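# Slide the open bin into the shelf's empty slot

## Task

Take the open-fronted bin from the table and set it into the empty space in the shelf's row of bins. Its opening must face outward, matching its neighbours, and the parts inside it must stay in it. A low board sits above the slot, so the bin may need tilting to get under it. Slide the bin fully in, past the lip at the shelf's front edge, and keep the parts of the other bins where they are. Release the bin and back the gripper away. The bin must stay in place with no help from the robot at the end.

## Robot and tools

ROBOT. Two FANUC CRX-5iA six-joint arms, left_arm and right_arm, each with a Robotiq 2F-140 two-finger gripper. Base of left_arm: (+0.028, +0.393, 0) m, almost unrotated. Base of right_arm: (+0.016, -0.496, 0) m, yawed about -6.6 degrees (quat_wxyz 0.998, 0, 0, -0.058).

FRAME. A single scene frame is used. Its origin is on the table top, midway between the arms. +x points out over the table, +z points up, and left_arm sits on the +y side. The arm names are not sides of any picture. On the gripper, the fingers point along its +z and close along its y. Each wrist camera's nominal frame has +z looking forward, +x to the image right and +y down. The real camera can be up to about 51 mm and 29 degrees away from that frame.

execute_actions. Arguments: "actions", a list holding nothing or exactly one item, and an optional "pictures" boolean. An empty list moves nothing and returns the current state. A wait is {"steps": N}, with N up to 300 control steps of 1/30 s, counted from the previous result; time spent writing counts toward it. A motion is {"rows": [...], "steps": N}. It has 1 to 15 rows and N from 1 to 15 (default 15). Each row is applied for one step, and the final row repeats if there are fewer rows than steps. If a call is refused, nothing at all is sent.

ROW LAYOUT. Every row has 18 numbers and always covers both arms. Numbers 1-9 are left_arm and 10-18 are right_arm. Each arm's nine are: waist, shoulder, elbow, forearm roll, wrist pitch, wrist roll, then gripper position, force_limit, speed. The six joint numbers are absolute target angles in radians, in the same form as the Joint positions line; they are not offsets. Stated ranges: waist -3.491 to 3.491, shoulder -3.140 to 3.140, elbow -1.187 to 4.328, forearm roll -3.316 to 3.316, wrist pitch -3.140 to 3.140, wrist roll -3.927 to 3.927. A whole call is refused if any target lies more than 0.010 rad beyond a range end and also further out than that joint currently is. The true end can differ from the stated one by up to 0.010 rad either way. Targets past the true end are cut to it, and the reply may then say "joint sent to its limit", possibly about an earlier action. If that line is missing, it does not prove there is more room.

GRIPPER NUMBERS. All three lie in [-1, 1] and are absolute settings. position: +1 is fully open (140 mm), about -0.8 is where the pads touch, and -1 closes until something blocks the fingers. force_limit: about 14 N at -1, 60 N at 0 and 107 N at +1, for parts up to 40 mm wide. speed: roughly 30 mm/s at -1, 140 at 0 and 250 at +1. To leave a gripper unchanged, repeat its previous three numbers, because a 0 is itself a command. To grasp, send -1 and wait until object_status shows 2. To squeeze harder, raise force_limit and switch position between -1 and -0.98; otherwise the new force is ignored while it reads 2. Closed fingertips reach about 33 mm past end_effector_position, and open ones about 9 mm. Closing pushes the tips roughly 24 mm further out, so keep that much clearance above any surface.

MOTION LIMITS. Top joint target speeds are 2.62 rad/s (waist, shoulder), 3.14 (elbow) and 3.93 (the three wrist joints). Speeds build up over 0.5 s, and an arm's joints are timed to finish together. A target may lead the measured angle by at most 0.805 rad (waist, shoulder), 0.966 (elbow) or 1.21 (wrist joints). Targets that would move the gripper more than 70 mm from where it is get scaled back. Long moves therefore take several calls. Between calls the arms keep heading for the last row sent, until everything nearly stops or a step is HELD.

RESULT LINES. The state line `left_arm: …` | `right_arm: …` gives end_effector_position (m) and end_effector_quat_wxyz in the scene frame; it grows less accurate at long reach. Joint positions and Joint velocities list each arm's joints in column order (rad, rad/s). object_status: 0 moving, 1 blocked while opening, 2 blocked while closing (holding something), 3 reached the target or pads touching; a thin part may still be held. position_measured runs from 3 (open) to 230 (pads touching) and is not linear. "joint command not followed" means a clearance check altered or blocked some joint targets; the rest of the row still ran. HELD marks steps where the row, or part of it, was not sent. MOTOR HOT warns of heating under load; an OVER-TEMPERATURE FAULT brakes that arm until it cools.

HAZARDS. If contact torque hits a joint's load limit (140 N m for waist, shoulder and elbow; 35.2 N m for each wrist joint, held weight included), or any outside force reaches 150 N, that arm halts for 10 s, goes limp against the contact and drops the rest of the call. Never let the arms strike or press on each other, since that can end the scene. Avoid drops, slips, slams and heavy shoving. Nothing may leave the table. Held items or loose objects can sometimes get a brief shove from outside.

OTHER TOOLS. zoom_image: "camera" is one of cam_head_left, cam_head_right, cam_left_wrist or cam_right_wrist, all 672x504. "region" is [x0, y0, x1, y1] in pixels, measured from the top-left, at most 504 by 504; it enlarges that part of the latest image. read_manual: returns the URDF licence texts (section "licences") and moves nothing. finished_scene: give "scene" the number of the current scene. It closes that scene for checking, cannot be reversed, and reports whether the goal was met. Replying with no tool call ends the whole run.

Each tool is called after "Emit:" as a command line: name --argument value for each argument, lists and objects as JSON in quotes; but a table of rows of numbers goes row by row, as --pt "numbers of a row", without its own name.

## Session

Emit:
execute_actions --actions '[]'

Scene clock: 0.00 s of 6300.00 s.
left_arm: end_effector_position=(+0.7205, -0.3924, +0.3544) position_measured=3 object_status=3 end_effector_quat_wxyz=(+0.153, -0.359, +0.769, -0.507) | right_arm: end_effector_position=(+0.5000, -0.8116, +0.1165) position_measured=3 object_status=3 end_effector_quat_wxyz=(+0.206, +0.137, +0.891, +0.381)
Joint positions: left_arm=[-0.686  0.771  0.748  0.327 -0.46  -0.221] | right_arm=[-0.788  0.568  0.344 -0.858 -1.623 -0.895]
Joint velocities: left_arm=[-0.001 -0.    -0.    -0.001  0.     0.   ] | right_arm=[ 0.    -0.001 -0.    -0.     0.001 -0.001]

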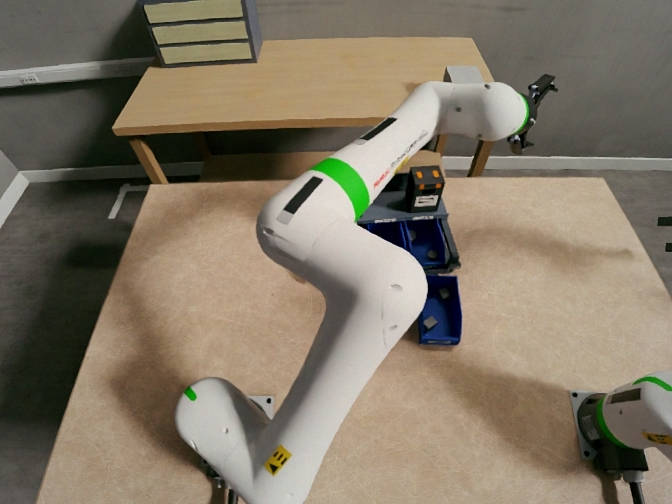

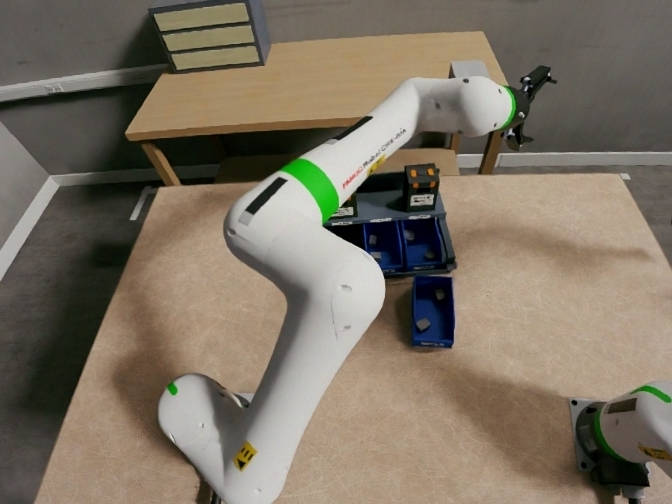

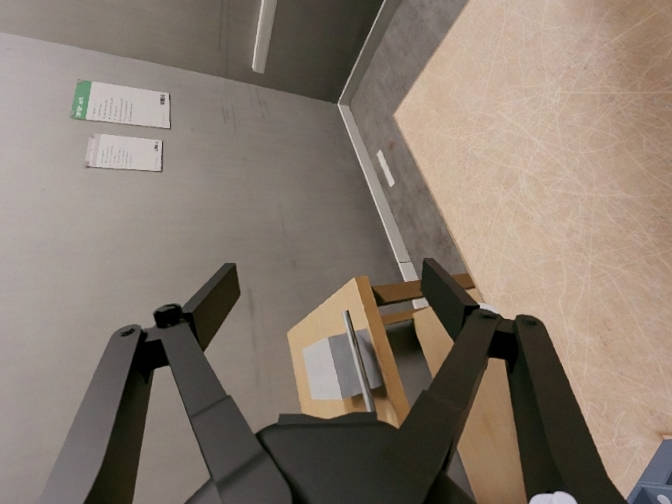

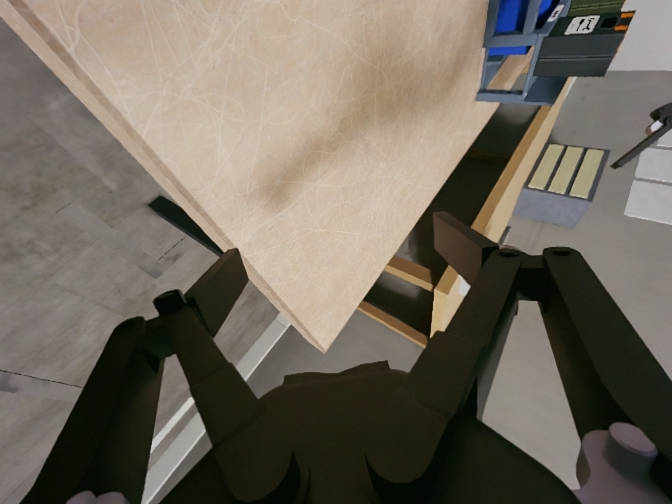

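Emit:
execute_actions --actions '[{"rows":[[-0.686,0.3,0.6,0.327,-0.46,-0.221,1,0,0,-0.788,0.568,0.344,-0.858,-1.623,-0.895,1,0,0]],"steps":15}]' --pictures false

Emit:
execute_actions --actions '[{"rows":[[0.9,0.1,0.3,0.0,-1.5,0,1,0,0,-0.788,0.568,0.344,-0.858,-1.623,-0.895,1,0,0]],"steps":15}]' --pictures false

Emit:
execute_actions --actions '[{"steps":45}]'

Scene clock: 15.77 s of 6300.00 s.
left_arm: end_effector_position=(+0.6636, -0.3464, +0.5486) position_measured=3 object_status=3 end_effector_quat_wxyz=(+0.184, -0.332, +0.728, -0.571) | right_arm: end_effector_position=(+0.4997, -0.8119, +0.1163) position_measured=3 object_status=3 end_effector_quat_wxyz=(+0.206, +0.138, +0.891, +0.381)
Joint positions: left_arm=[-0.686  0.516  0.668  0.327 -0.46  -0.221] | right_arm=[-0.788  0.568  0.344 -0.858 -1.623 -0.895]
Joint velocities: left_arm=[ 0.    -0.623 -0.196 -0.001 -0.001 -0.   ] | right_arm=[-0.    -0.    -0.001 -0.001  0.    -0.   ]
Steps of this call (steps 1 to 90: nothing new was sent; then 12.27 s passed at rest; steps 91 to 105: all 15 steps of this action). Readings (joint positions | what the end effector reports):
91: left_arm=[-0.686 0.771 0.748 0.327 -0.460 -0.221] | right_arm=[-0.788 0.568 0.344 -0.858 -1.623 -0.895] | left_arm position_measured=3 object_status=3 | right_arm position_measured=3 object_status=3
92: left_arm=[-0.686 0.769 0.748 0.327 -0.460 -0.221] | right_arm=[-0.788 0.568 0.344 -0.858 -1.623 -0.895] | left_arm position_measured=3 object_status=3 | right_arm position_measured=3 object_status=3
94: left_arm=[-0.686 0.746 0.740 0.327 -0.460 -0.221] | right_arm=[-0.788 0.568 0.344 -0.858 -1.623 -0.895] | left_arm position_measured=3 object_status=3 | right_arm position_measured=3 object_status=3
98: left_arm=[-0.686 0.662 0.714 0.327 -0.460 -0.221] | right_arm=[-0.788 0.568 0.344 -0.858 -1.623 -0.895] | left_arm position_measured=3 object_status=3 | right_arm position_measured=3 object_status=3
105: the state above

Scene clock: 16.27 s of 6300.00 s.
left_arm: end_effector_position=(+0.7325, -0.1499, +0.5004) position_measured=3 object_status=3 end_effector_quat_wxyz=(+0.201, -0.433, +0.749, -0.460) | right_arm: end_effector_position=(+0.4997, -0.8119, +0.1163) position_measured=3 object_status=3 end_effector_quat_wxyz=(+0.206, +0.138, +0.891, +0.381)
Joint positions: left_arm=[-0.453  0.373  0.559  0.243 -0.727 -0.164] | right_arm=[-0.788  0.568  0.344 -0.858 -1.623 -0.895]
Joint velocities: left_arm=[ 0.57  -0.202 -0.19  -0.177 -0.564  0.119] | right_arm=[ 0.     0.     0.001 -0.    -0.     0.   ]
Steps of this call (steps 1 to 15: all 15 steps of this action). Readings (joint positions | what the end effector reports):
1: left_arm=[-0.686 0.495 0.662 0.327 -0.460 -0.221] | right_arm=[-0.788 0.568 0.344 -0.858 -1.623 -0.895] | left_arm position_measured=3 object_status=3 | right_arm position_measured=3 object_status=3
2: left_arm=[-0.684 0.476 0.654 0.327 -0.462 -0.221] | right_arm=[-0.788 0.568 0.344 -0.858 -1.623 -0.895] | left_arm position_measured=3 object_status=3 | right_arm position_measured=3 object_status=3
4: left_arm=[-0.664 0.454 0.640 0.319 -0.487 -0.215] | right_arm=[-0.788 0.568 0.344 -0.858 -1.623 -0.895] | left_arm position_measured=3 object_status=3 | right_arm position_measured=3 object_status=3
8: left_arm=[-0.587 0.424 0.608 0.289 -0.582 -0.195] | right_arm=[-0.788 0.568 0.344 -0.858 -1.623 -0.895] | left_arm position_measured=3 object_status=3 | right_arm position_measured=3 object_status=3
15: the state above

Scene clock: 17.77 s of 6300.00 s.
left_arm: end_effector_position=(+0.6636, +0.5753, +0.3611) position_measured=3 object_status=3 end_effector_quat_wxyz=(-0.182, +0.830, -0.509, +0.136) | right_arm: end_effector_position=(+0.4997, -0.8119, +0.1163) position_measured=3 object_status=3 end_effector_quat_wxyz=(+0.206, +0.138, +0.891, +0.381)
Joint positions: left_arm=[ 0.504  0.166  0.363  0.059 -1.313 -0.04 ] | right_arm=[-0.788  0.568  0.344 -0.858 -1.623 -0.895]
Joint velocities: left_arm=[ 0.689 -0.114 -0.109 -0.103 -0.322  0.07 ] | right_arm=[ 0.     0.    -0.001  0.    -0.001  0.   ]
Steps of this call (steps 1 to 45: the robot went on to your last target). Readings (joint positions | what the end effector reports):
1: left_arm=[-0.434 0.366 0.553 0.237 -0.746 -0.160] | right_arm=[-0.788 0.568 0.344 -0.858 -1.623 -0.895] | left_arm position_measured=3 object_status=3 | right_arm position_measured=3 object_status=3
2: left_arm=[-0.415 0.360 0.547 0.231 -0.765 -0.156] | right_arm=[-0.788 0.568 0.344 -0.858 -1.623 -0.895] | left_arm position_measured=3 object_status=3 | right_arm position_measured=3 object_status=3
4: left_arm=[-0.376 0.347 0.534 0.220 -0.801 -0.149] | right_arm=[-0.788 0.568 0.344 -0.858 -1.623 -0.895] | left_arm position_measured=3 object_status=3 | right_arm position_measured=3 object_status=3
8: left_arm=[-0.297 0.323 0.512 0.198 -0.869 -0.134] | right_arm=[-0.788 0.568 0.344 -0.858 -1.623 -0.895] | left_arm position_measured=3 object_status=3 | right_arm position_measured=3 object_status=3
45: the state above

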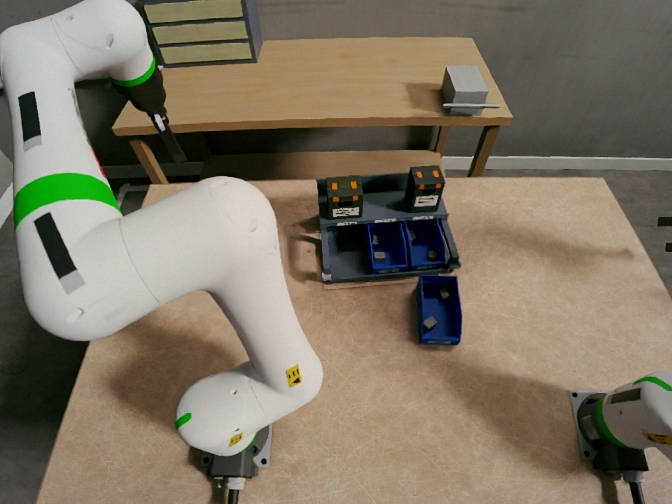

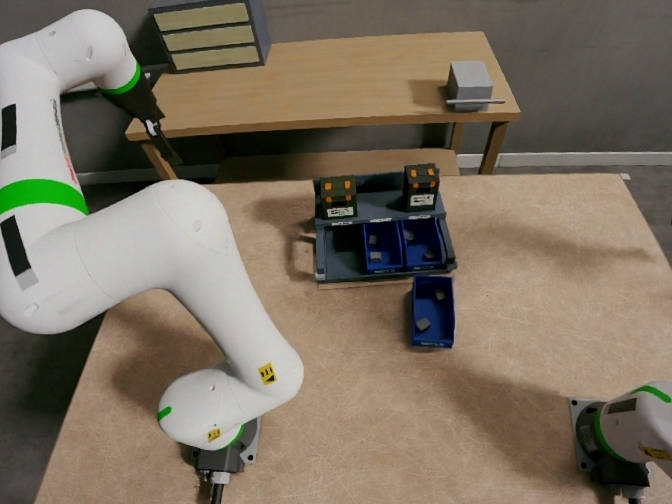

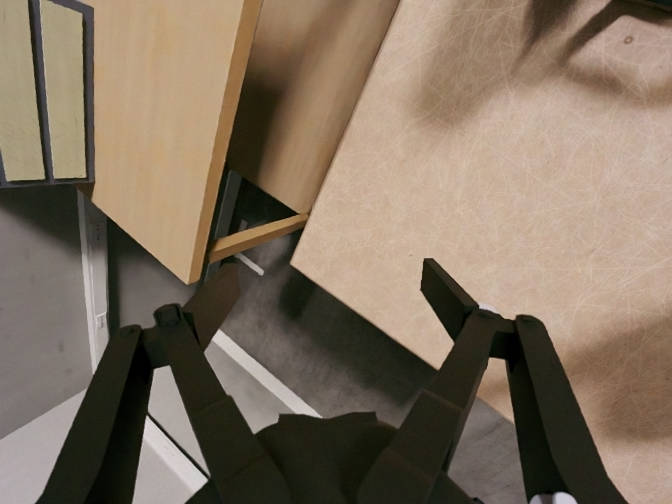

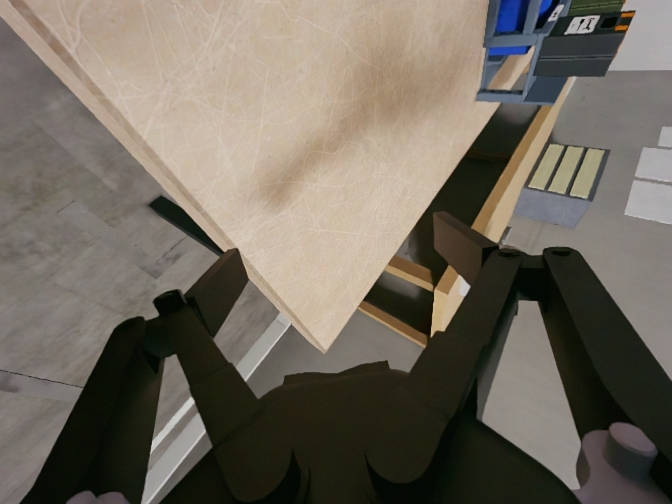

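Emit:
zoom_image --camera "cam_head_left" --region '[300, 150, 500, 360]'

Emit:
zoom_image --camera "cam_head_right" --region '[300, 150, 500, 360]'

Region (300, 150, 500, 360) of cam_head_left's 672x504 image, scaled by 2.400, with more detail than that image has; it fills the left 480 columns of this view, and the rest is white.

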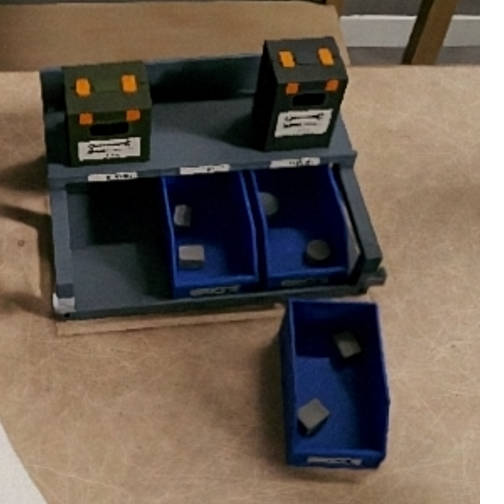

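Region (300, 150, 500, 360) of cam_head_right's 672x504 image, scaled by 2.400, with more detail than that image has; it fills the left 480 columns of this view, and the rest is white.

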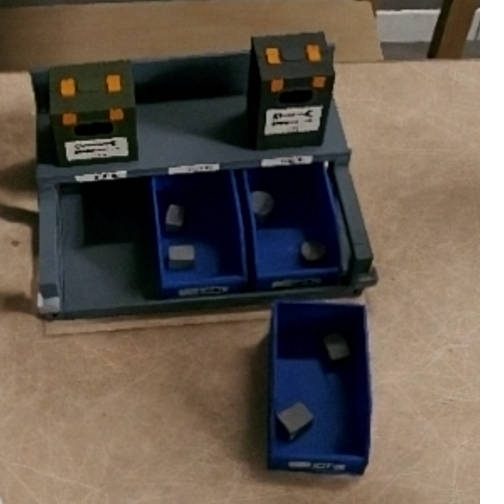

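Emit:
execute_actions --actions '[{"rows":[[-0.952,0.3385,0.657,0,-1.889,0.95,1,0,0,-0.788,0.568,0.344,-0.858,-1.623,-0.895,1,0,0]],"steps":15}]' --pictures false

Emit:
execute_actions --actions '[{"steps":70}]'

Scene clock: 138.27 s of 6300.00 s.
left_arm: end_effector_position=(+0.5601, +0.5964, +0.3398) position_measured=3 object_status=3 end_effector_quat_wxyz=(-0.072, +0.942, -0.322, +0.054) | right_arm: end_effector_position=(+0.4997, -0.8119, +0.1163) position_measured=3 object_status=3 end_effector_quat_wxyz=(+0.206, +0.138, +0.891, +0.381)
Joint positions: left_arm=[ 0.591  0.179  0.419 -0.    -1.63   0.317] | right_arm=[-0.788  0.568  0.344 -0.858 -1.623 -0.895]
Joint velocities: left_arm=[-0.783  0.163  0.245  0.    -0.264  0.649] | right_arm=[ 0.    -0.     0.002 -0.     0.001 -0.001]
Steps of this call (steps 1 to 45: the robot went on to your last target; steps 46 to 110: nothing new was sent; then 116.33 s passed at rest; steps 111 to 125: all 15 steps of this action). Readings (joint positions | what the end effector reports):
111: left_arm=[0.900 0.100 0.300 0.000 -1.500 0.000] | right_arm=[-0.788 0.568 0.344 -0.858 -1.623 -0.895] | left_arm position_measured=3 object_status=3 | right_arm position_measured=3 object_status=3
112: left_arm=[0.897 0.100 0.301 -0.000 -1.501 0.004] | right_arm=[-0.788 0.568 0.344 -0.858 -1.623 -0.895] | left_arm position_measured=3 object_status=3 | right_arm position_measured=3 object_status=3
114: left_arm=[0.875 0.107 0.311 -0.000 -1.512 0.030] | right_arm=[-0.788 0.568 0.344 -0.858 -1.623 -0.895] | left_arm position_measured=3 object_status=3 | right_arm position_measured=3 object_status=3
118: left_arm=[0.775 0.135 0.353 -0.000 -1.558 0.142] | right_arm=[-0.788 0.568 0.344 -0.858 -1.623 -0.895] | left_arm position_measured=3 object_status=3 | right_arm position_measured=3 object_status=3
125: the state above

Scene clock: 140.60 s of 6300.00 s.
left_arm: end_effector_position=(+0.2401, -0.1252, +0.3499) position_measured=3 object_status=3 end_effector_quat_wxyz=(+0.000, +0.708, -0.706, +0.000) | right_arm: end_effector_position=(+0.4997, -0.8119, +0.1163) position_measured=3 object_status=3 end_effector_quat_wxyz=(+0.206, +0.138, +0.891, +0.381)
Joint positions: left_arm=[-0.952  0.339  0.657  0.    -1.889  0.95 ] | right_arm=[-0.788  0.568  0.344 -0.858 -1.623 -0.895]
Joint velocities: left_arm=[-0.     0.001  0.     0.    -0.     0.002] | right_arm=[-0.001 -0.001 -0.002  0.001  0.     0.001]
Steps of this call (steps 1 to 70: the robot went on to your last target). Readings (joint positions | what the end effector reports):
1: left_arm=[0.564 0.185 0.427 -0.000 -1.639 0.339] | right_arm=[-0.788 0.568 0.344 -0.858 -1.623 -0.895] | left_arm position_measured=3 object_status=3 | right_arm position_measured=3 object_status=3
2: left_arm=[0.538 0.190 0.435 -0.000 -1.647 0.360] | right_arm=[-0.788 0.568 0.344 -0.858 -1.623 -0.895] | left_arm position_measured=3 object_status=3 | right_arm position_measured=3 object_status=3
4: left_arm=[0.485 0.200 0.450 -0.000 -1.664 0.399] | right_arm=[-0.788 0.568 0.344 -0.858 -1.623 -0.895] | left_arm position_measured=3 object_status=3 | right_arm position_measured=3 object_status=3
8: left_arm=[0.379 0.218 0.477 -0.000 -1.693 0.471] | right_arm=[-0.788 0.568 0.344 -0.858 -1.623 -0.895] | left_arm position_measured=3 object_status=3 | right_arm position_measured=3 object_status=3
70: the state above

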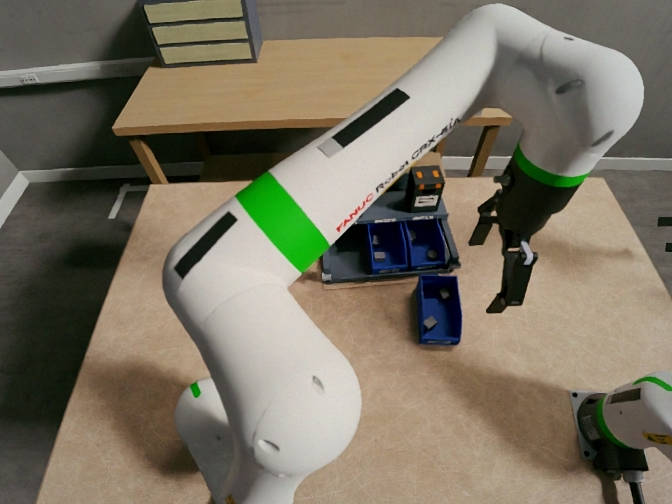

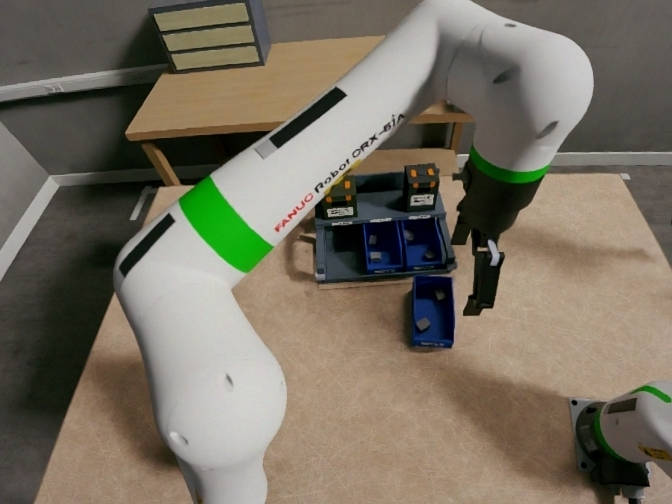

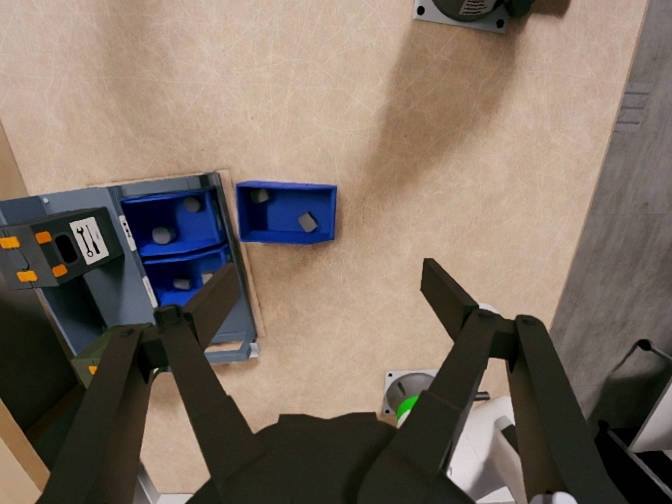

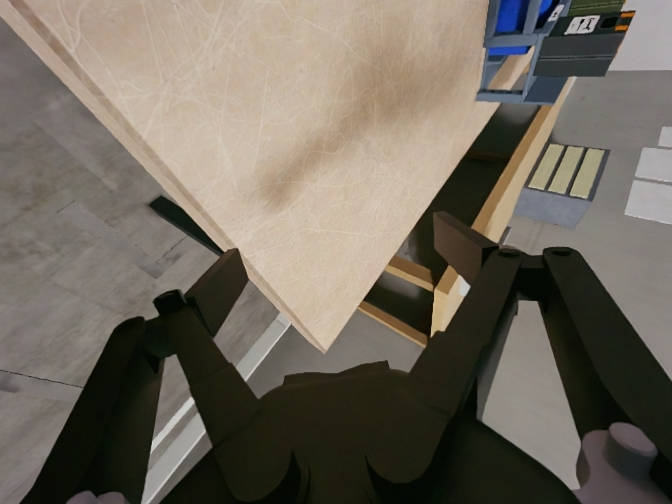

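Emit:
zoom_image --camera "cam_left_wrist" --region '[0, 150, 360, 400]'

Emit:
zoom_image --camera "cam_right_wrist" --region '[450, 0, 672, 130]'

Region (0, 150, 360, 400) of cam_left_wrist's 672x504 image, scaled by 1.400, with more detail than that image has; it fills the top 350 rows of this view, and the rest is white.

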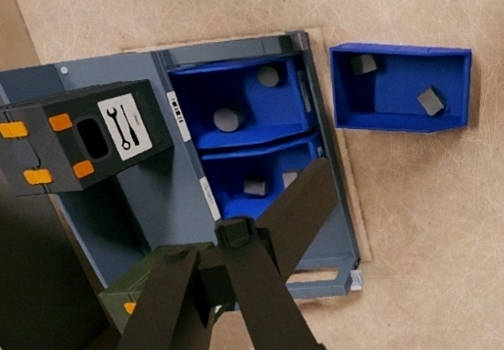

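Region (450, 0, 672, 130) of cam_right_wrist's 672x504 image, scaled by 2.270, with more detail than that image has; it fills the top 295 rows of this view, and the rest is white.

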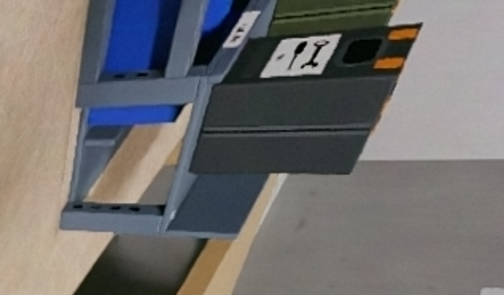

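Emit:
execute_actions --actions '[{"rows":[[-0.382,-0.208,-0.277,0,-1.502,-1.112,1,0,0,-0.788,0.568,0.344,-0.858,-1.623,-0.895,1,0,0]],"steps":15}]' --pictures false

Emit:
execute_actions --actions '[{"steps":45}]'

Scene clock: 192.60 s of 6300.00 s.
left_arm: end_effector_position=(+0.3002, -0.0096, +0.3020) position_measured=3 object_status=3 end_effector_quat_wxyz=(+0.000, -0.565, +0.825, -0.000) | right_arm: end_effector_position=(+0.4997, -0.8119, +0.1163) position_measured=3 object_status=3 end_effector_quat_wxyz=(+0.206, +0.138, +0.891, +0.381)
Joint positions: left_arm=[-0.709  0.106  0.26  -0.    -1.724  0.335] | right_arm=[-0.788  0.568  0.344 -0.858 -1.623 -0.895]
Joint velocities: left_arm=[ 0.584 -0.56  -0.958 -0.     0.393 -1.918] | right_arm=[-0. -0. -0.  0.  0.  0.]
Steps of this call (steps 1 to 15: the robot went on to your last target; steps 16 to 90: nothing new was sent; then 48.50 s passed at rest; steps 91 to 105: all 15 steps of this action). Readings (joint positions | what the end effector reports):
91: left_arm=[-0.952 0.339 0.657 -0.000 -1.889 0.950] | right_arm=[-0.788 0.568 0.344 -0.858 -1.623 -0.895] | left_arm position_measured=3 object_status=3 | right_arm position_measured=3 object_status=3
92: left_arm=[-0.950 0.337 0.654 -0.000 -1.888 0.946] | right_arm=[-0.788 0.568 0.344 -0.858 -1.623 -0.895] | left_arm position_measured=3 object_status=3 | right_arm position_measured=3 object_status=3
94: left_arm=[-0.935 0.322 0.628 -0.000 -1.877 0.912] | right_arm=[-0.788 0.568 0.344 -0.858 -1.623 -0.895] | left_arm position_measured=3 object_status=3 | right_arm position_measured=3 object_status=3
98: left_arm=[-0.857 0.248 0.502 -0.000 -1.825 0.744] | right_arm=[-0.788 0.568 0.344 -0.858 -1.623 -0.895] | left_arm position_measured=3 object_status=3 | right_arm position_measured=3 object_status=3
105: the state above

Scene clock: 194.10 s of 6300.00 s.
left_arm: end_effector_position=(+0.2998, +0.1452, +0.2000) position_measured=3 object_status=3 end_effector_quat_wxyz=(-0.000, -0.041, +0.999, +0.000) | right_arm: end_effector_position=(+0.4997, -0.8119, +0.1163) position_measured=3 object_status=3 end_effector_quat_wxyz=(+0.206, +0.138, +0.891, +0.381)
Joint positions: left_arm=[-0.382 -0.208 -0.277 -0.    -1.502 -1.112] | right_arm=[-0.788  0.568  0.344 -0.858 -1.623 -0.895]
Joint velocities: left_arm=[-0.     0.001 -0.     0.001  0.    -0.001] | right_arm=[ 0.     0.    -0.     0.    -0.001 -0.   ]
Steps of this call (steps 1 to 45: the robot went on to your last target). Readings (joint positions | what the end effector reports):
1: left_arm=[-0.690 0.087 0.228 -0.000 -1.711 0.269] | right_arm=[-0.788 0.568 0.344 -0.858 -1.623 -0.895] | left_arm position_measured=3 object_status=3 | right_arm position_measured=3 object_status=3
2: left_arm=[-0.671 0.069 0.196 -0.000 -1.698 0.200] | right_arm=[-0.788 0.568 0.344 -0.858 -1.623 -0.895] | left_arm position_measured=3 object_status=3 | right_arm position_measured=3 object_status=3
4: left_arm=[-0.634 0.034 0.136 -0.000 -1.673 0.054] | right_arm=[-0.788 0.568 0.344 -0.858 -1.623 -0.895] | left_arm position_measured=3 object_status=3 | right_arm position_measured=3 object_status=3
8: left_arm=[-0.564 -0.034 0.021 -0.000 -1.626 -0.265] | right_arm=[-0.788 0.568 0.344 -0.858 -1.623 -0.895] | left_arm position_measured=3 object_status=3 | right_arm position_measured=3 object_status=3
45: the state above
All arms were judged still, so your last target was given up. Only a new action makes them travel on or press farther. Fingers that are still opening or closing keep moving.

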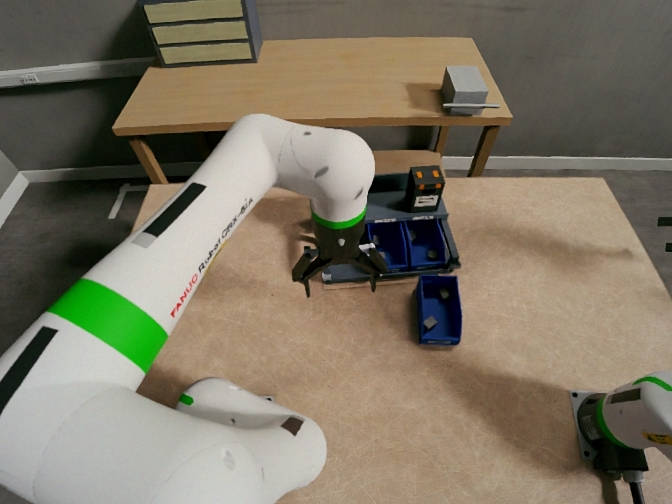

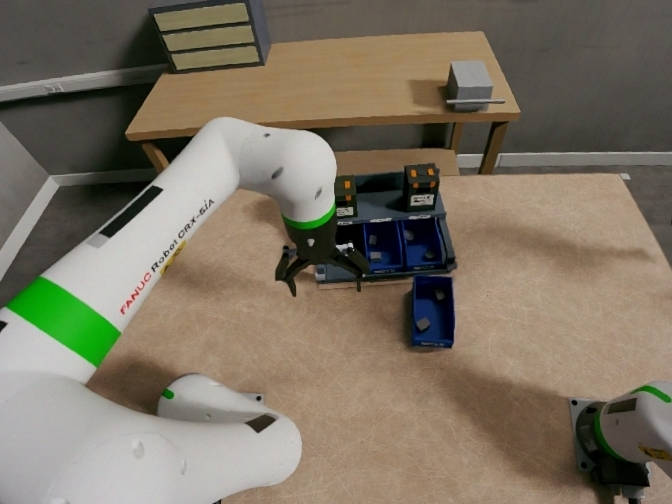

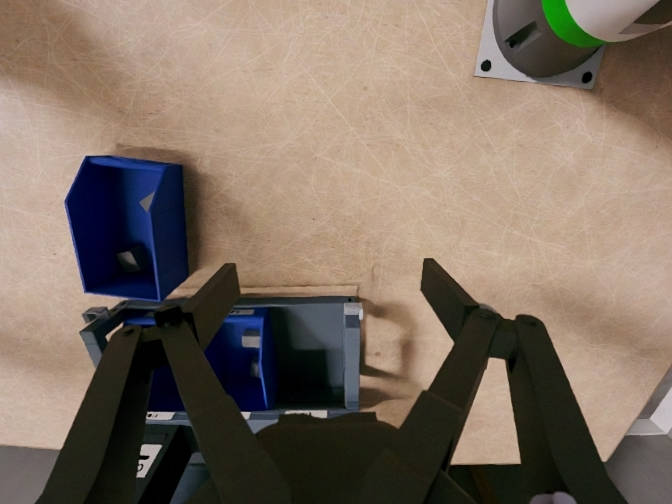

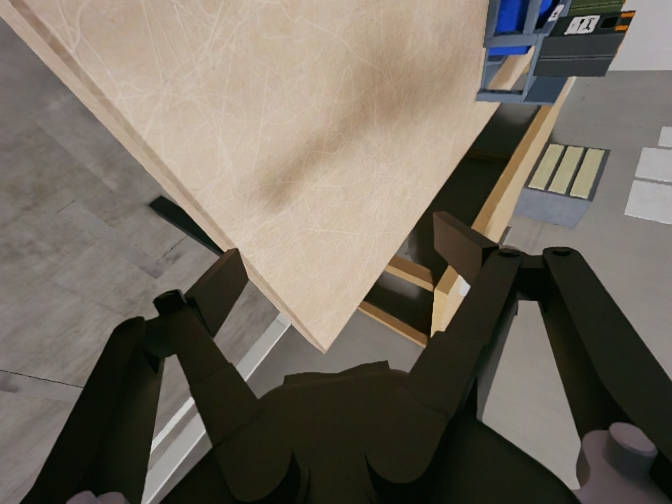

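Emit:
zoom_image --camera "cam_left_wrist" --region '[40, 130, 400, 430]'

Region (40, 130, 400, 430) of cam_left_wrist's 672x504 image, scaled by 1.400, with more detail than that image has.

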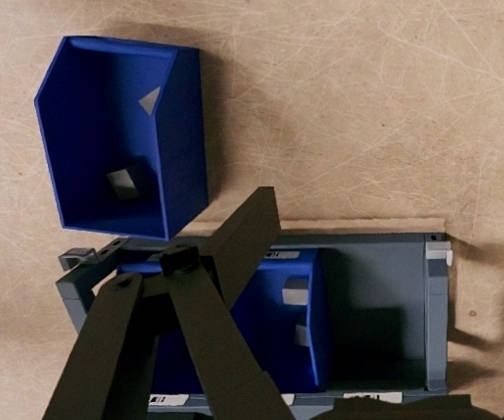

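Emit:
execute_actions --actions '[{"rows":[[-0.9146,0.2661,0.0693,0,-1.374,0.881,-0.3,0.5,0,-0.788,0.568,0.344,-0.858,-1.623,-0.895,1,0,0]],"steps":15}]' --pictures false

Emit:
execute_actions --actions '[{"steps":40}]'

Scene clock: 297.90 s of 6300.00 s.
left_arm: end_effector_position=(+0.3013, +0.0332, +0.1830) position_measured=104 object_status=0 end_effector_quat_wxyz=(-0.000, -0.258, +0.966, +0.000) | right_arm: end_effector_position=(+0.4997, -0.8119, +0.1163) position_measured=3 object_status=3 end_effector_quat_wxyz=(+0.206, +0.138, +0.891, +0.381)
Joint positions: left_arm=[-0.633  0.016 -0.114  0.    -1.442 -0.42 ] | right_arm=[-0.788  0.568  0.344 -0.858 -1.623 -0.895]
Joint velocities: left_arm=[-0.599  0.533  0.389 -0.001  0.143  2.235] | right_arm=[-0.001 -0.    -0.     0.001 -0.001  0.001]
Steps of this call (steps 1 to 90: nothing new was sent; then 100.30 s passed at rest; steps 91 to 105: all 15 steps of this action). Readings (joint positions | what the end effector reports):
91: left_arm=[-0.382 -0.208 -0.277 0.000 -1.502 -1.112] | right_arm=[-0.788 0.568 0.344 -0.858 -1.623 -0.895] | left_arm position_measured=3 object_status=0 | right_arm position_measured=3 object_status=3
92: left_arm=[-0.384 -0.207 -0.276 0.000 -1.502 -1.108] | right_arm=[-0.788 0.568 0.344 -0.858 -1.623 -0.895] | left_arm position_measured=6 object_status=0 | right_arm position_measured=3 object_status=3
94: left_arm=[-0.398 -0.194 -0.266 0.000 -1.498 -1.074] | right_arm=[-0.788 0.568 0.344 -0.858 -1.623 -0.895] | left_arm position_measured=21 object_status=0 | right_arm position_measured=3 object_status=3
98: left_arm=[-0.473 -0.127 -0.218 0.000 -1.480 -0.903] | right_arm=[-0.788 0.568 0.344 -0.858 -1.623 -0.895] | left_arm position_measured=51 object_status=0 | right_arm position_measured=3 object_status=3
105: the state above

Scene clock: 299.23 s of 6300.00 s.
left_arm: end_effector_position=(+0.2501, -0.1050, +0.1400) position_measured=167 object_status=3 end_effector_quat_wxyz=(+0.000, +0.697, -0.717, -0.000) | right_arm: end_effector_position=(+0.4997, -0.8119, +0.1163) position_measured=3 object_status=3 end_effector_quat_wxyz=(+0.206, +0.138, +0.891, +0.381)
Joint positions: left_arm=[-0.915  0.266  0.069  0.    -1.374  0.881] | right_arm=[-0.788  0.568  0.344 -0.858 -1.623 -0.895]
Joint velocities: left_arm=[ 0.    -0.    -0.     0.     0.    -0.002] | right_arm=[-0.     0.001  0.001 -0.001  0.001 -0.001]
Steps of this call (steps 1 to 40: the robot went on to your last target). Readings (joint positions | what the end effector reports):
1: left_arm=[-0.653 0.033 -0.101 0.000 -1.437 -0.343] | right_arm=[-0.788 0.568 0.344 -0.858 -1.623 -0.895] | left_arm position_measured=112 object_status=0 | right_arm position_measured=3 object_status=3
2: left_arm=[-0.672 0.051 -0.088 0.000 -1.432 -0.263] | right_arm=[-0.788 0.568 0.344 -0.858 -1.623 -0.895] | left_arm position_measured=120 object_status=0 | right_arm position_measured=3 object_status=3
4: left_arm=[-0.709 0.083 -0.064 0.000 -1.423 -0.096] | right_arm=[-0.788 0.568 0.344 -0.858 -1.623 -0.895] | left_arm position_measured=135 object_status=0 | right_arm position_measured=3 object_status=3
8: left_arm=[-0.780 0.146 -0.018 0.000 -1.406 0.240] | right_arm=[-0.788 0.568 0.344 -0.858 -1.623 -0.895] | left_arm position_measured=164 object_status=0 | right_arm position_measured=3 object_status=3
40: the state above

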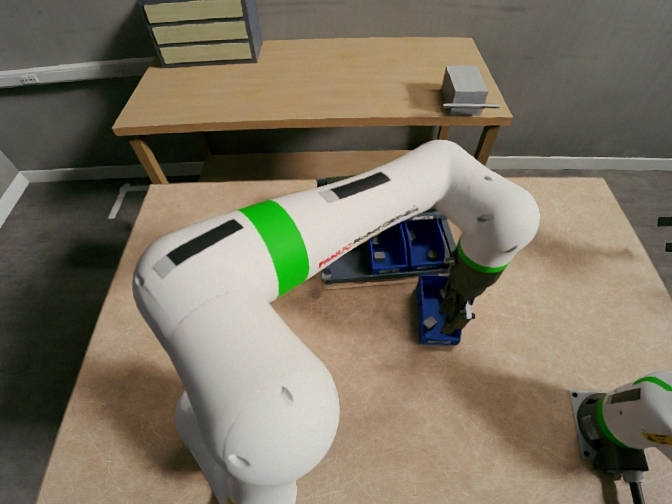

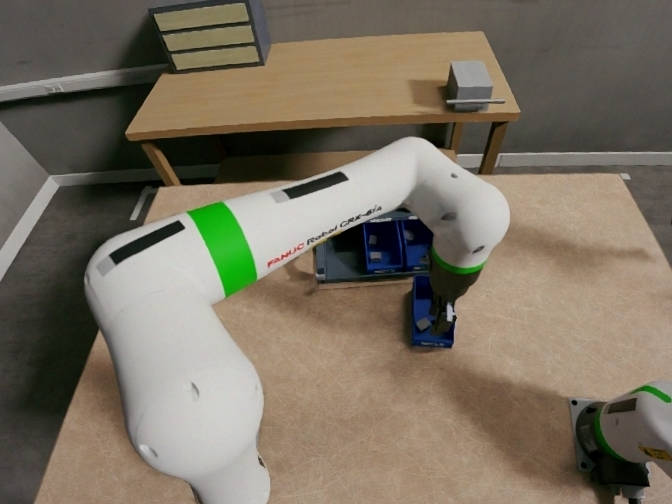

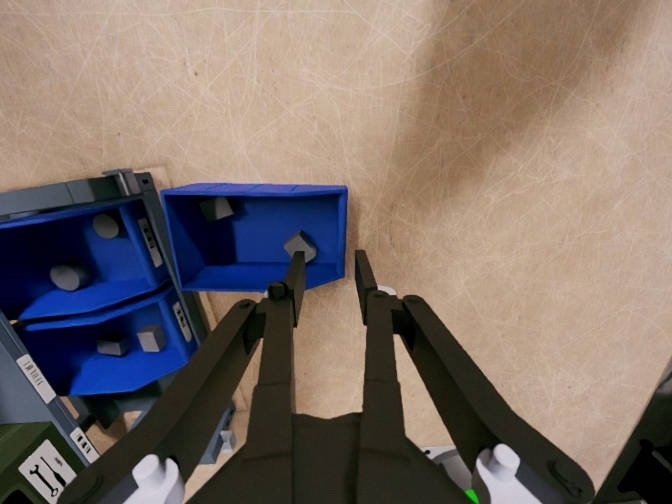

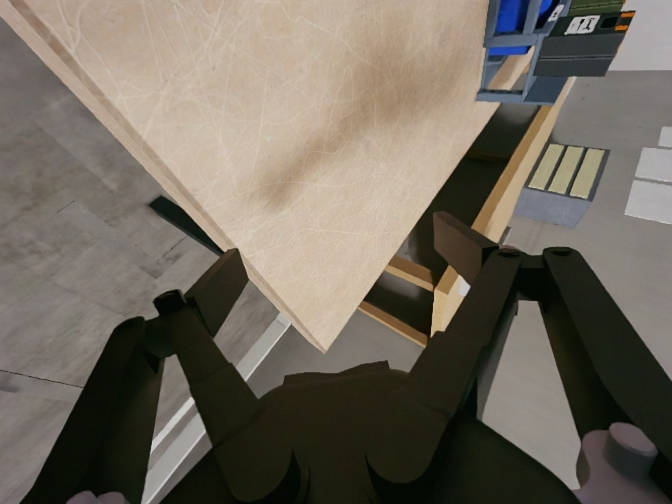

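Emit:
execute_actions --actions '[{"rows":[[-0.9324,0.2806,-0.0449,0,-1.2453,0.898,-0.42,0.5,0,-0.788,0.568,0.344,-0.858,-1.623,-0.895,1,0,0]],"steps":15}]' --pictures false

Emit:
execute_actions --actions '[{"steps":10}]'

Scene clock: 317.20 s of 6300.00 s.
left_arm: end_effector_position=(+0.2361, -0.1020, +0.0849) position_measured=182 object_status=3 end_effector_quat_wxyz=(-0.000, +0.696, -0.718, -0.000) | right_arm: end_effector_position=(+0.4997, -0.8119, +0.1163) position_measured=3 object_status=3 end_effector_quat_wxyz=(+0.206, +0.138, +0.891, +0.381)
Joint positions: left_arm=[-0.932  0.281 -0.045  0.    -1.245  0.898] | right_arm=[-0.788  0.568  0.344 -0.858 -1.623 -0.895]
Joint velocities: left_arm=[-0.001 -0.    -0.001  0.001  0.     0.   ] | right_arm=[ 0.    -0.    -0.001 -0.    -0.001  0.   ]
Steps of this call (steps 1 to 15: the robot went on to your last target; steps 16 to 90: nothing new was sent; then 14.47 s passed at rest; steps 91 to 105: all 15 steps of this action). Readings (joint positions | what the end effector reports):
91: left_arm=[-0.915 0.266 0.069 0.000 -1.374 0.881] | right_arm=[-0.788 0.568 0.344 -0.858 -1.623 -0.895] | left_arm position_measured=167 object_status=0 | right_arm position_measured=3 object_status=3
92: left_arm=[-0.915 0.266 0.066 0.000 -1.370 0.882] | right_arm=[-0.788 0.568 0.344 -0.858 -1.623 -0.895] | left_arm position_measured=170 object_status=0 | right_arm position_measured=3 object_status=3
94: left_arm=[-0.919 0.270 0.039 0.000 -1.340 0.886] | right_arm=[-0.788 0.568 0.344 -0.858 -1.623 -0.895] | left_arm position_measured=182 object_status=0 | right_arm position_measured=3 object_status=3
98: left_arm=[-0.932 0.280 -0.039 0.000 -1.252 0.897] | right_arm=[-0.788 0.568 0.344 -0.858 -1.623 -0.895] | left_arm position_measured=182 object_status=0 | right_arm position_measured=3 object_status=3
105: the state above

Scene clock: 317.53 s of 6300.00 s.
left_arm: end_effector_position=(+0.2360, -0.1020, +0.0849) position_measured=182 object_status=3 end_effector_quat_wxyz=(+0.000, +0.696, -0.718, -0.000) | right_arm: end_effector_position=(+0.4997, -0.8119, +0.1163) position_measured=3 object_status=3 end_effector_quat_wxyz=(+0.206, +0.138, +0.891, +0.381)
Joint positions: left_arm=[-0.932  0.281 -0.045  0.    -1.245  0.898] | right_arm=[-0.788  0.568  0.344 -0.858 -1.623 -0.895]
Joint velocities: left_arm=[-0.001  0.    -0.001  0.001  0.001 -0.   ] | right_arm=[-0.     0.001  0.     0.    -0.    -0.   ]
Steps of this call (steps 1 to 10: the robot went on to your last target). Readings (joint positions | what the end effector reports):
1: left_arm=[-0.932 0.281 -0.045 0.000 -1.245 0.898] | right_arm=[-0.788 0.568 0.344 -0.858 -1.623 -0.895] | left_arm position_measured=182 object_status=3 | right_arm position_measured=3 object_status=3
2: left_arm=[-0.932 0.281 -0.045 0.000 -1.245 0.898] | right_arm=[-0.788 0.568 0.344 -0.858 -1.623 -0.895] | left_arm position_measured=182 object_status=3 | right_arm position_measured=3 object_status=3
4: left_arm=[-0.932 0.281 -0.045 0.000 -1.245 0.898] | right_arm=[-0.788 0.568 0.344 -0.858 -1.623 -0.895] | left_arm position_measured=182 object_status=3 | right_arm position_measured=3 object_status=3
8: left_arm=[-0.932 0.281 -0.045 0.000 -1.245 0.898] | right_arm=[-0.788 0.568 0.344 -0.858 -1.623 -0.895] | left_arm position_measured=182 object_status=3 | right_arm position_measured=3 object_status=3
10: the state above

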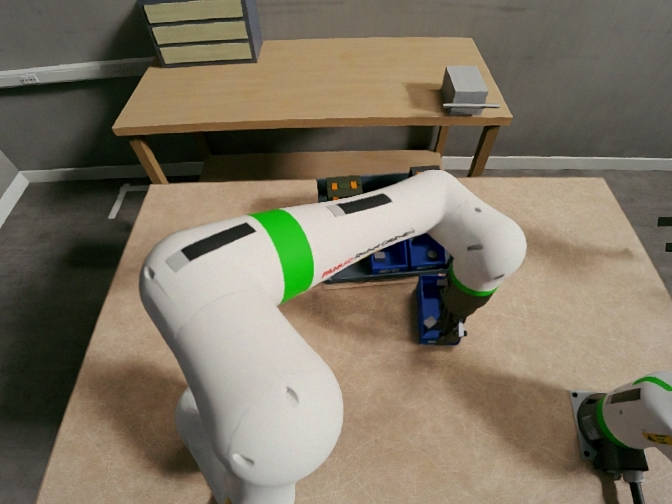

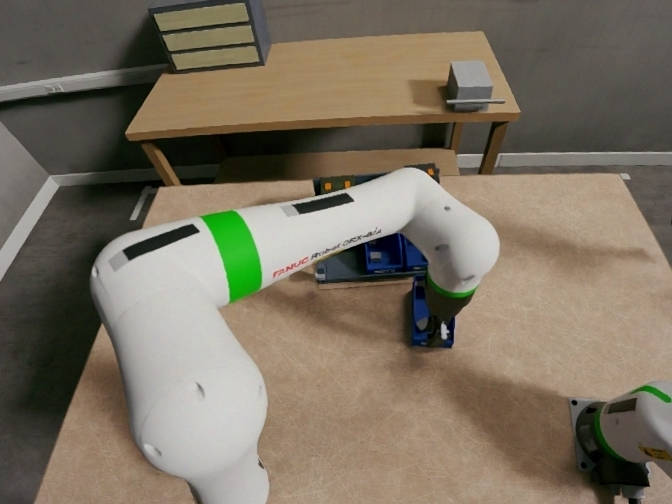

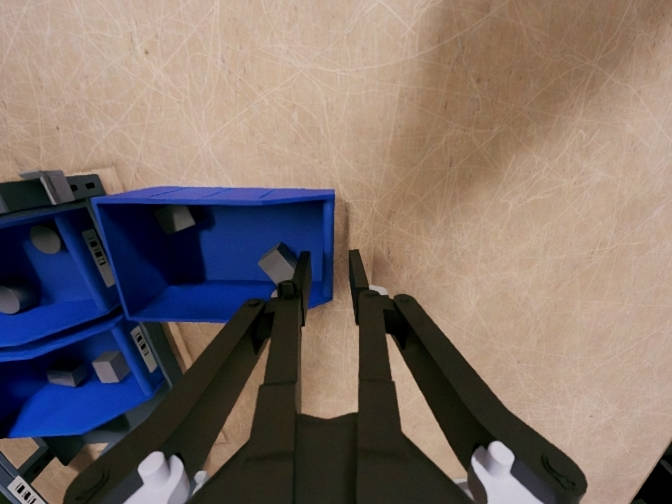

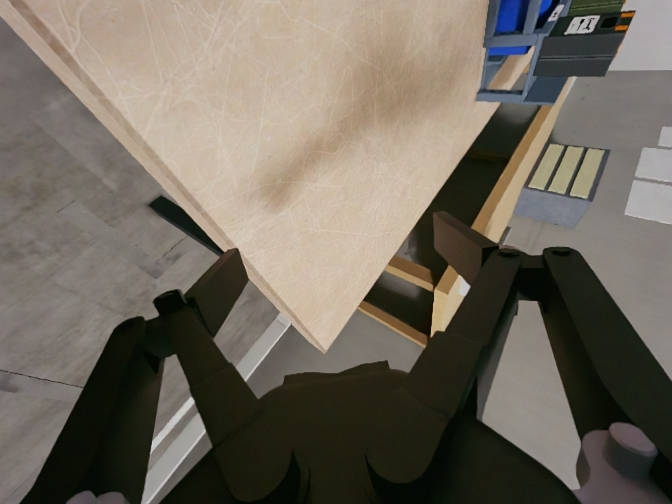

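Emit:
execute_actions --actions '[{"rows":[[-0.9324,0.3129,-0.095,0,-1.1629,0.898,-0.42,0.5,0,-0.788,0.568,0.344,-0.858,-1.623,-0.895,1,0,0]],"steps":15}]'

Scene clock: 330.57 s of 6300.00 s.
left_arm: end_effector_position=(+0.2360, -0.1020, +0.0480) position_measured=182 object_status=3 end_effector_quat_wxyz=(-0.000, +0.696, -0.718, -0.000) | right_arm: end_effector_position=(+0.4997, -0.8119, +0.1163) position_measured=3 object_status=3 end_effector_quat_wxyz=(+0.206, +0.138, +0.891, +0.381)
Joint positions: left_arm=[-0.932  0.313 -0.095 -0.    -1.163  0.898] | right_arm=[-0.788  0.568  0.344 -0.858 -1.623 -0.895]
Joint velocities: left_arm=[ 0.    -0.001  0.    -0.003 -0.     0.   ] | right_arm=[-0.     0.    -0.    -0.001  0.001 -0.   ]
Steps of this call (steps 1 to 15: the robot went on to your last target; steps 16 to 90: nothing new was sent; then 9.53 s passed at rest; steps 91 to 105: all 15 steps of this action). Readings (joint positions | what the end effector reports):
91: left_arm=[-0.932 0.281 -0.045 -0.000 -1.245 0.898] | right_arm=[-0.788 0.568 0.344 -0.858 -1.623 -0.895] | left_arm position_measured=182 object_status=3 | right_arm position_measured=3 object_status=3
92: left_arm=[-0.932 0.281 -0.047 -0.000 -1.241 0.898] | right_arm=[-0.788 0.568 0.344 -0.858 -1.623 -0.895] | left_arm position_measured=182 object_status=3 | right_arm position_measured=3 object_status=3
94: left_arm=[-0.932 0.295 -0.068 -0.000 -1.207 0.898] | right_arm=[-0.788 0.568 0.344 -0.858 -1.623 -0.895] | left_arm position_measured=182 object_status=3 | right_arm position_measured=3 object_status=3
98: left_arm=[-0.932 0.313 -0.095 -0.000 -1.163 0.898] | right_arm=[-0.788 0.568 0.344 -0.858 -1.623 -0.895] | left_arm position_measured=182 object_status=3 | right_arm position_measured=3 object_status=3
105: the state above

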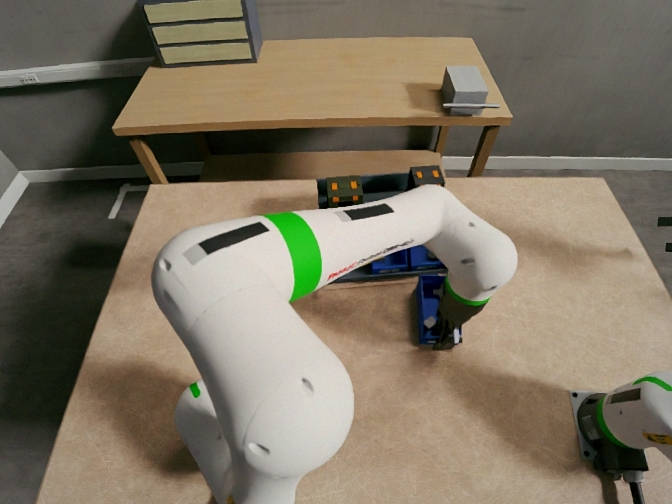

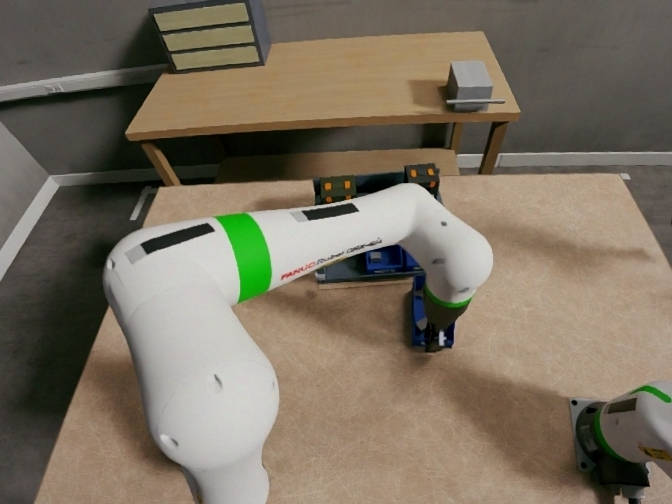

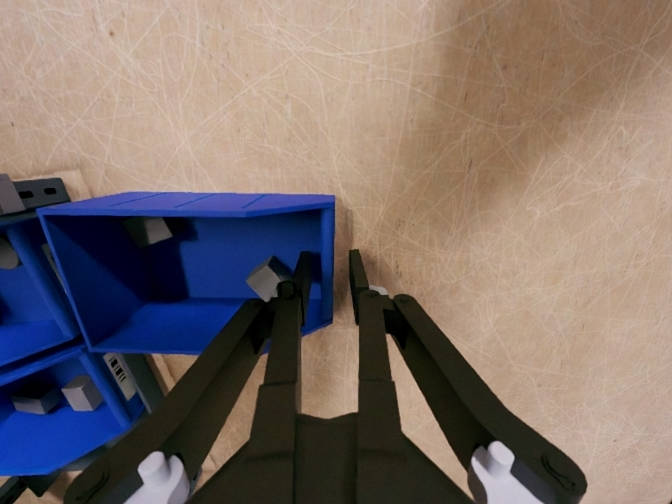

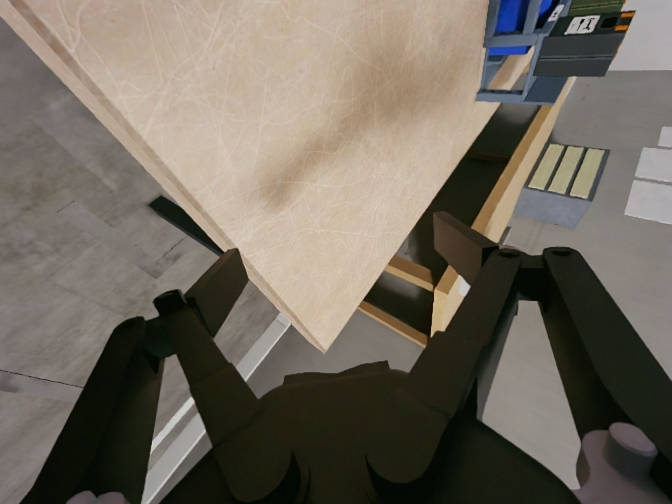

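Emit:
zoom_image --camera "cam_left_wrist" --region '[230, 170, 430, 340]'

Region (230, 170, 430, 340) of cam_left_wrist's 672x504 image, scaled by 2.520, with more detail than that image has; it fills the top 428 rows of this view, and the rest is white.

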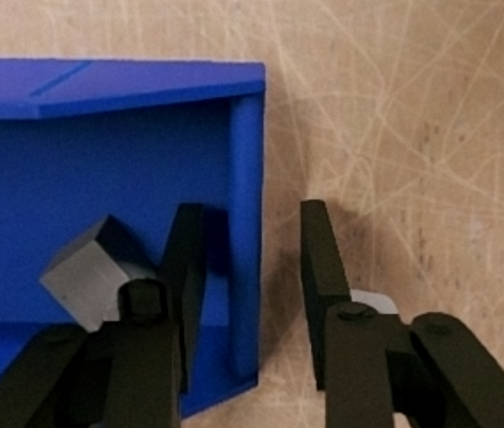

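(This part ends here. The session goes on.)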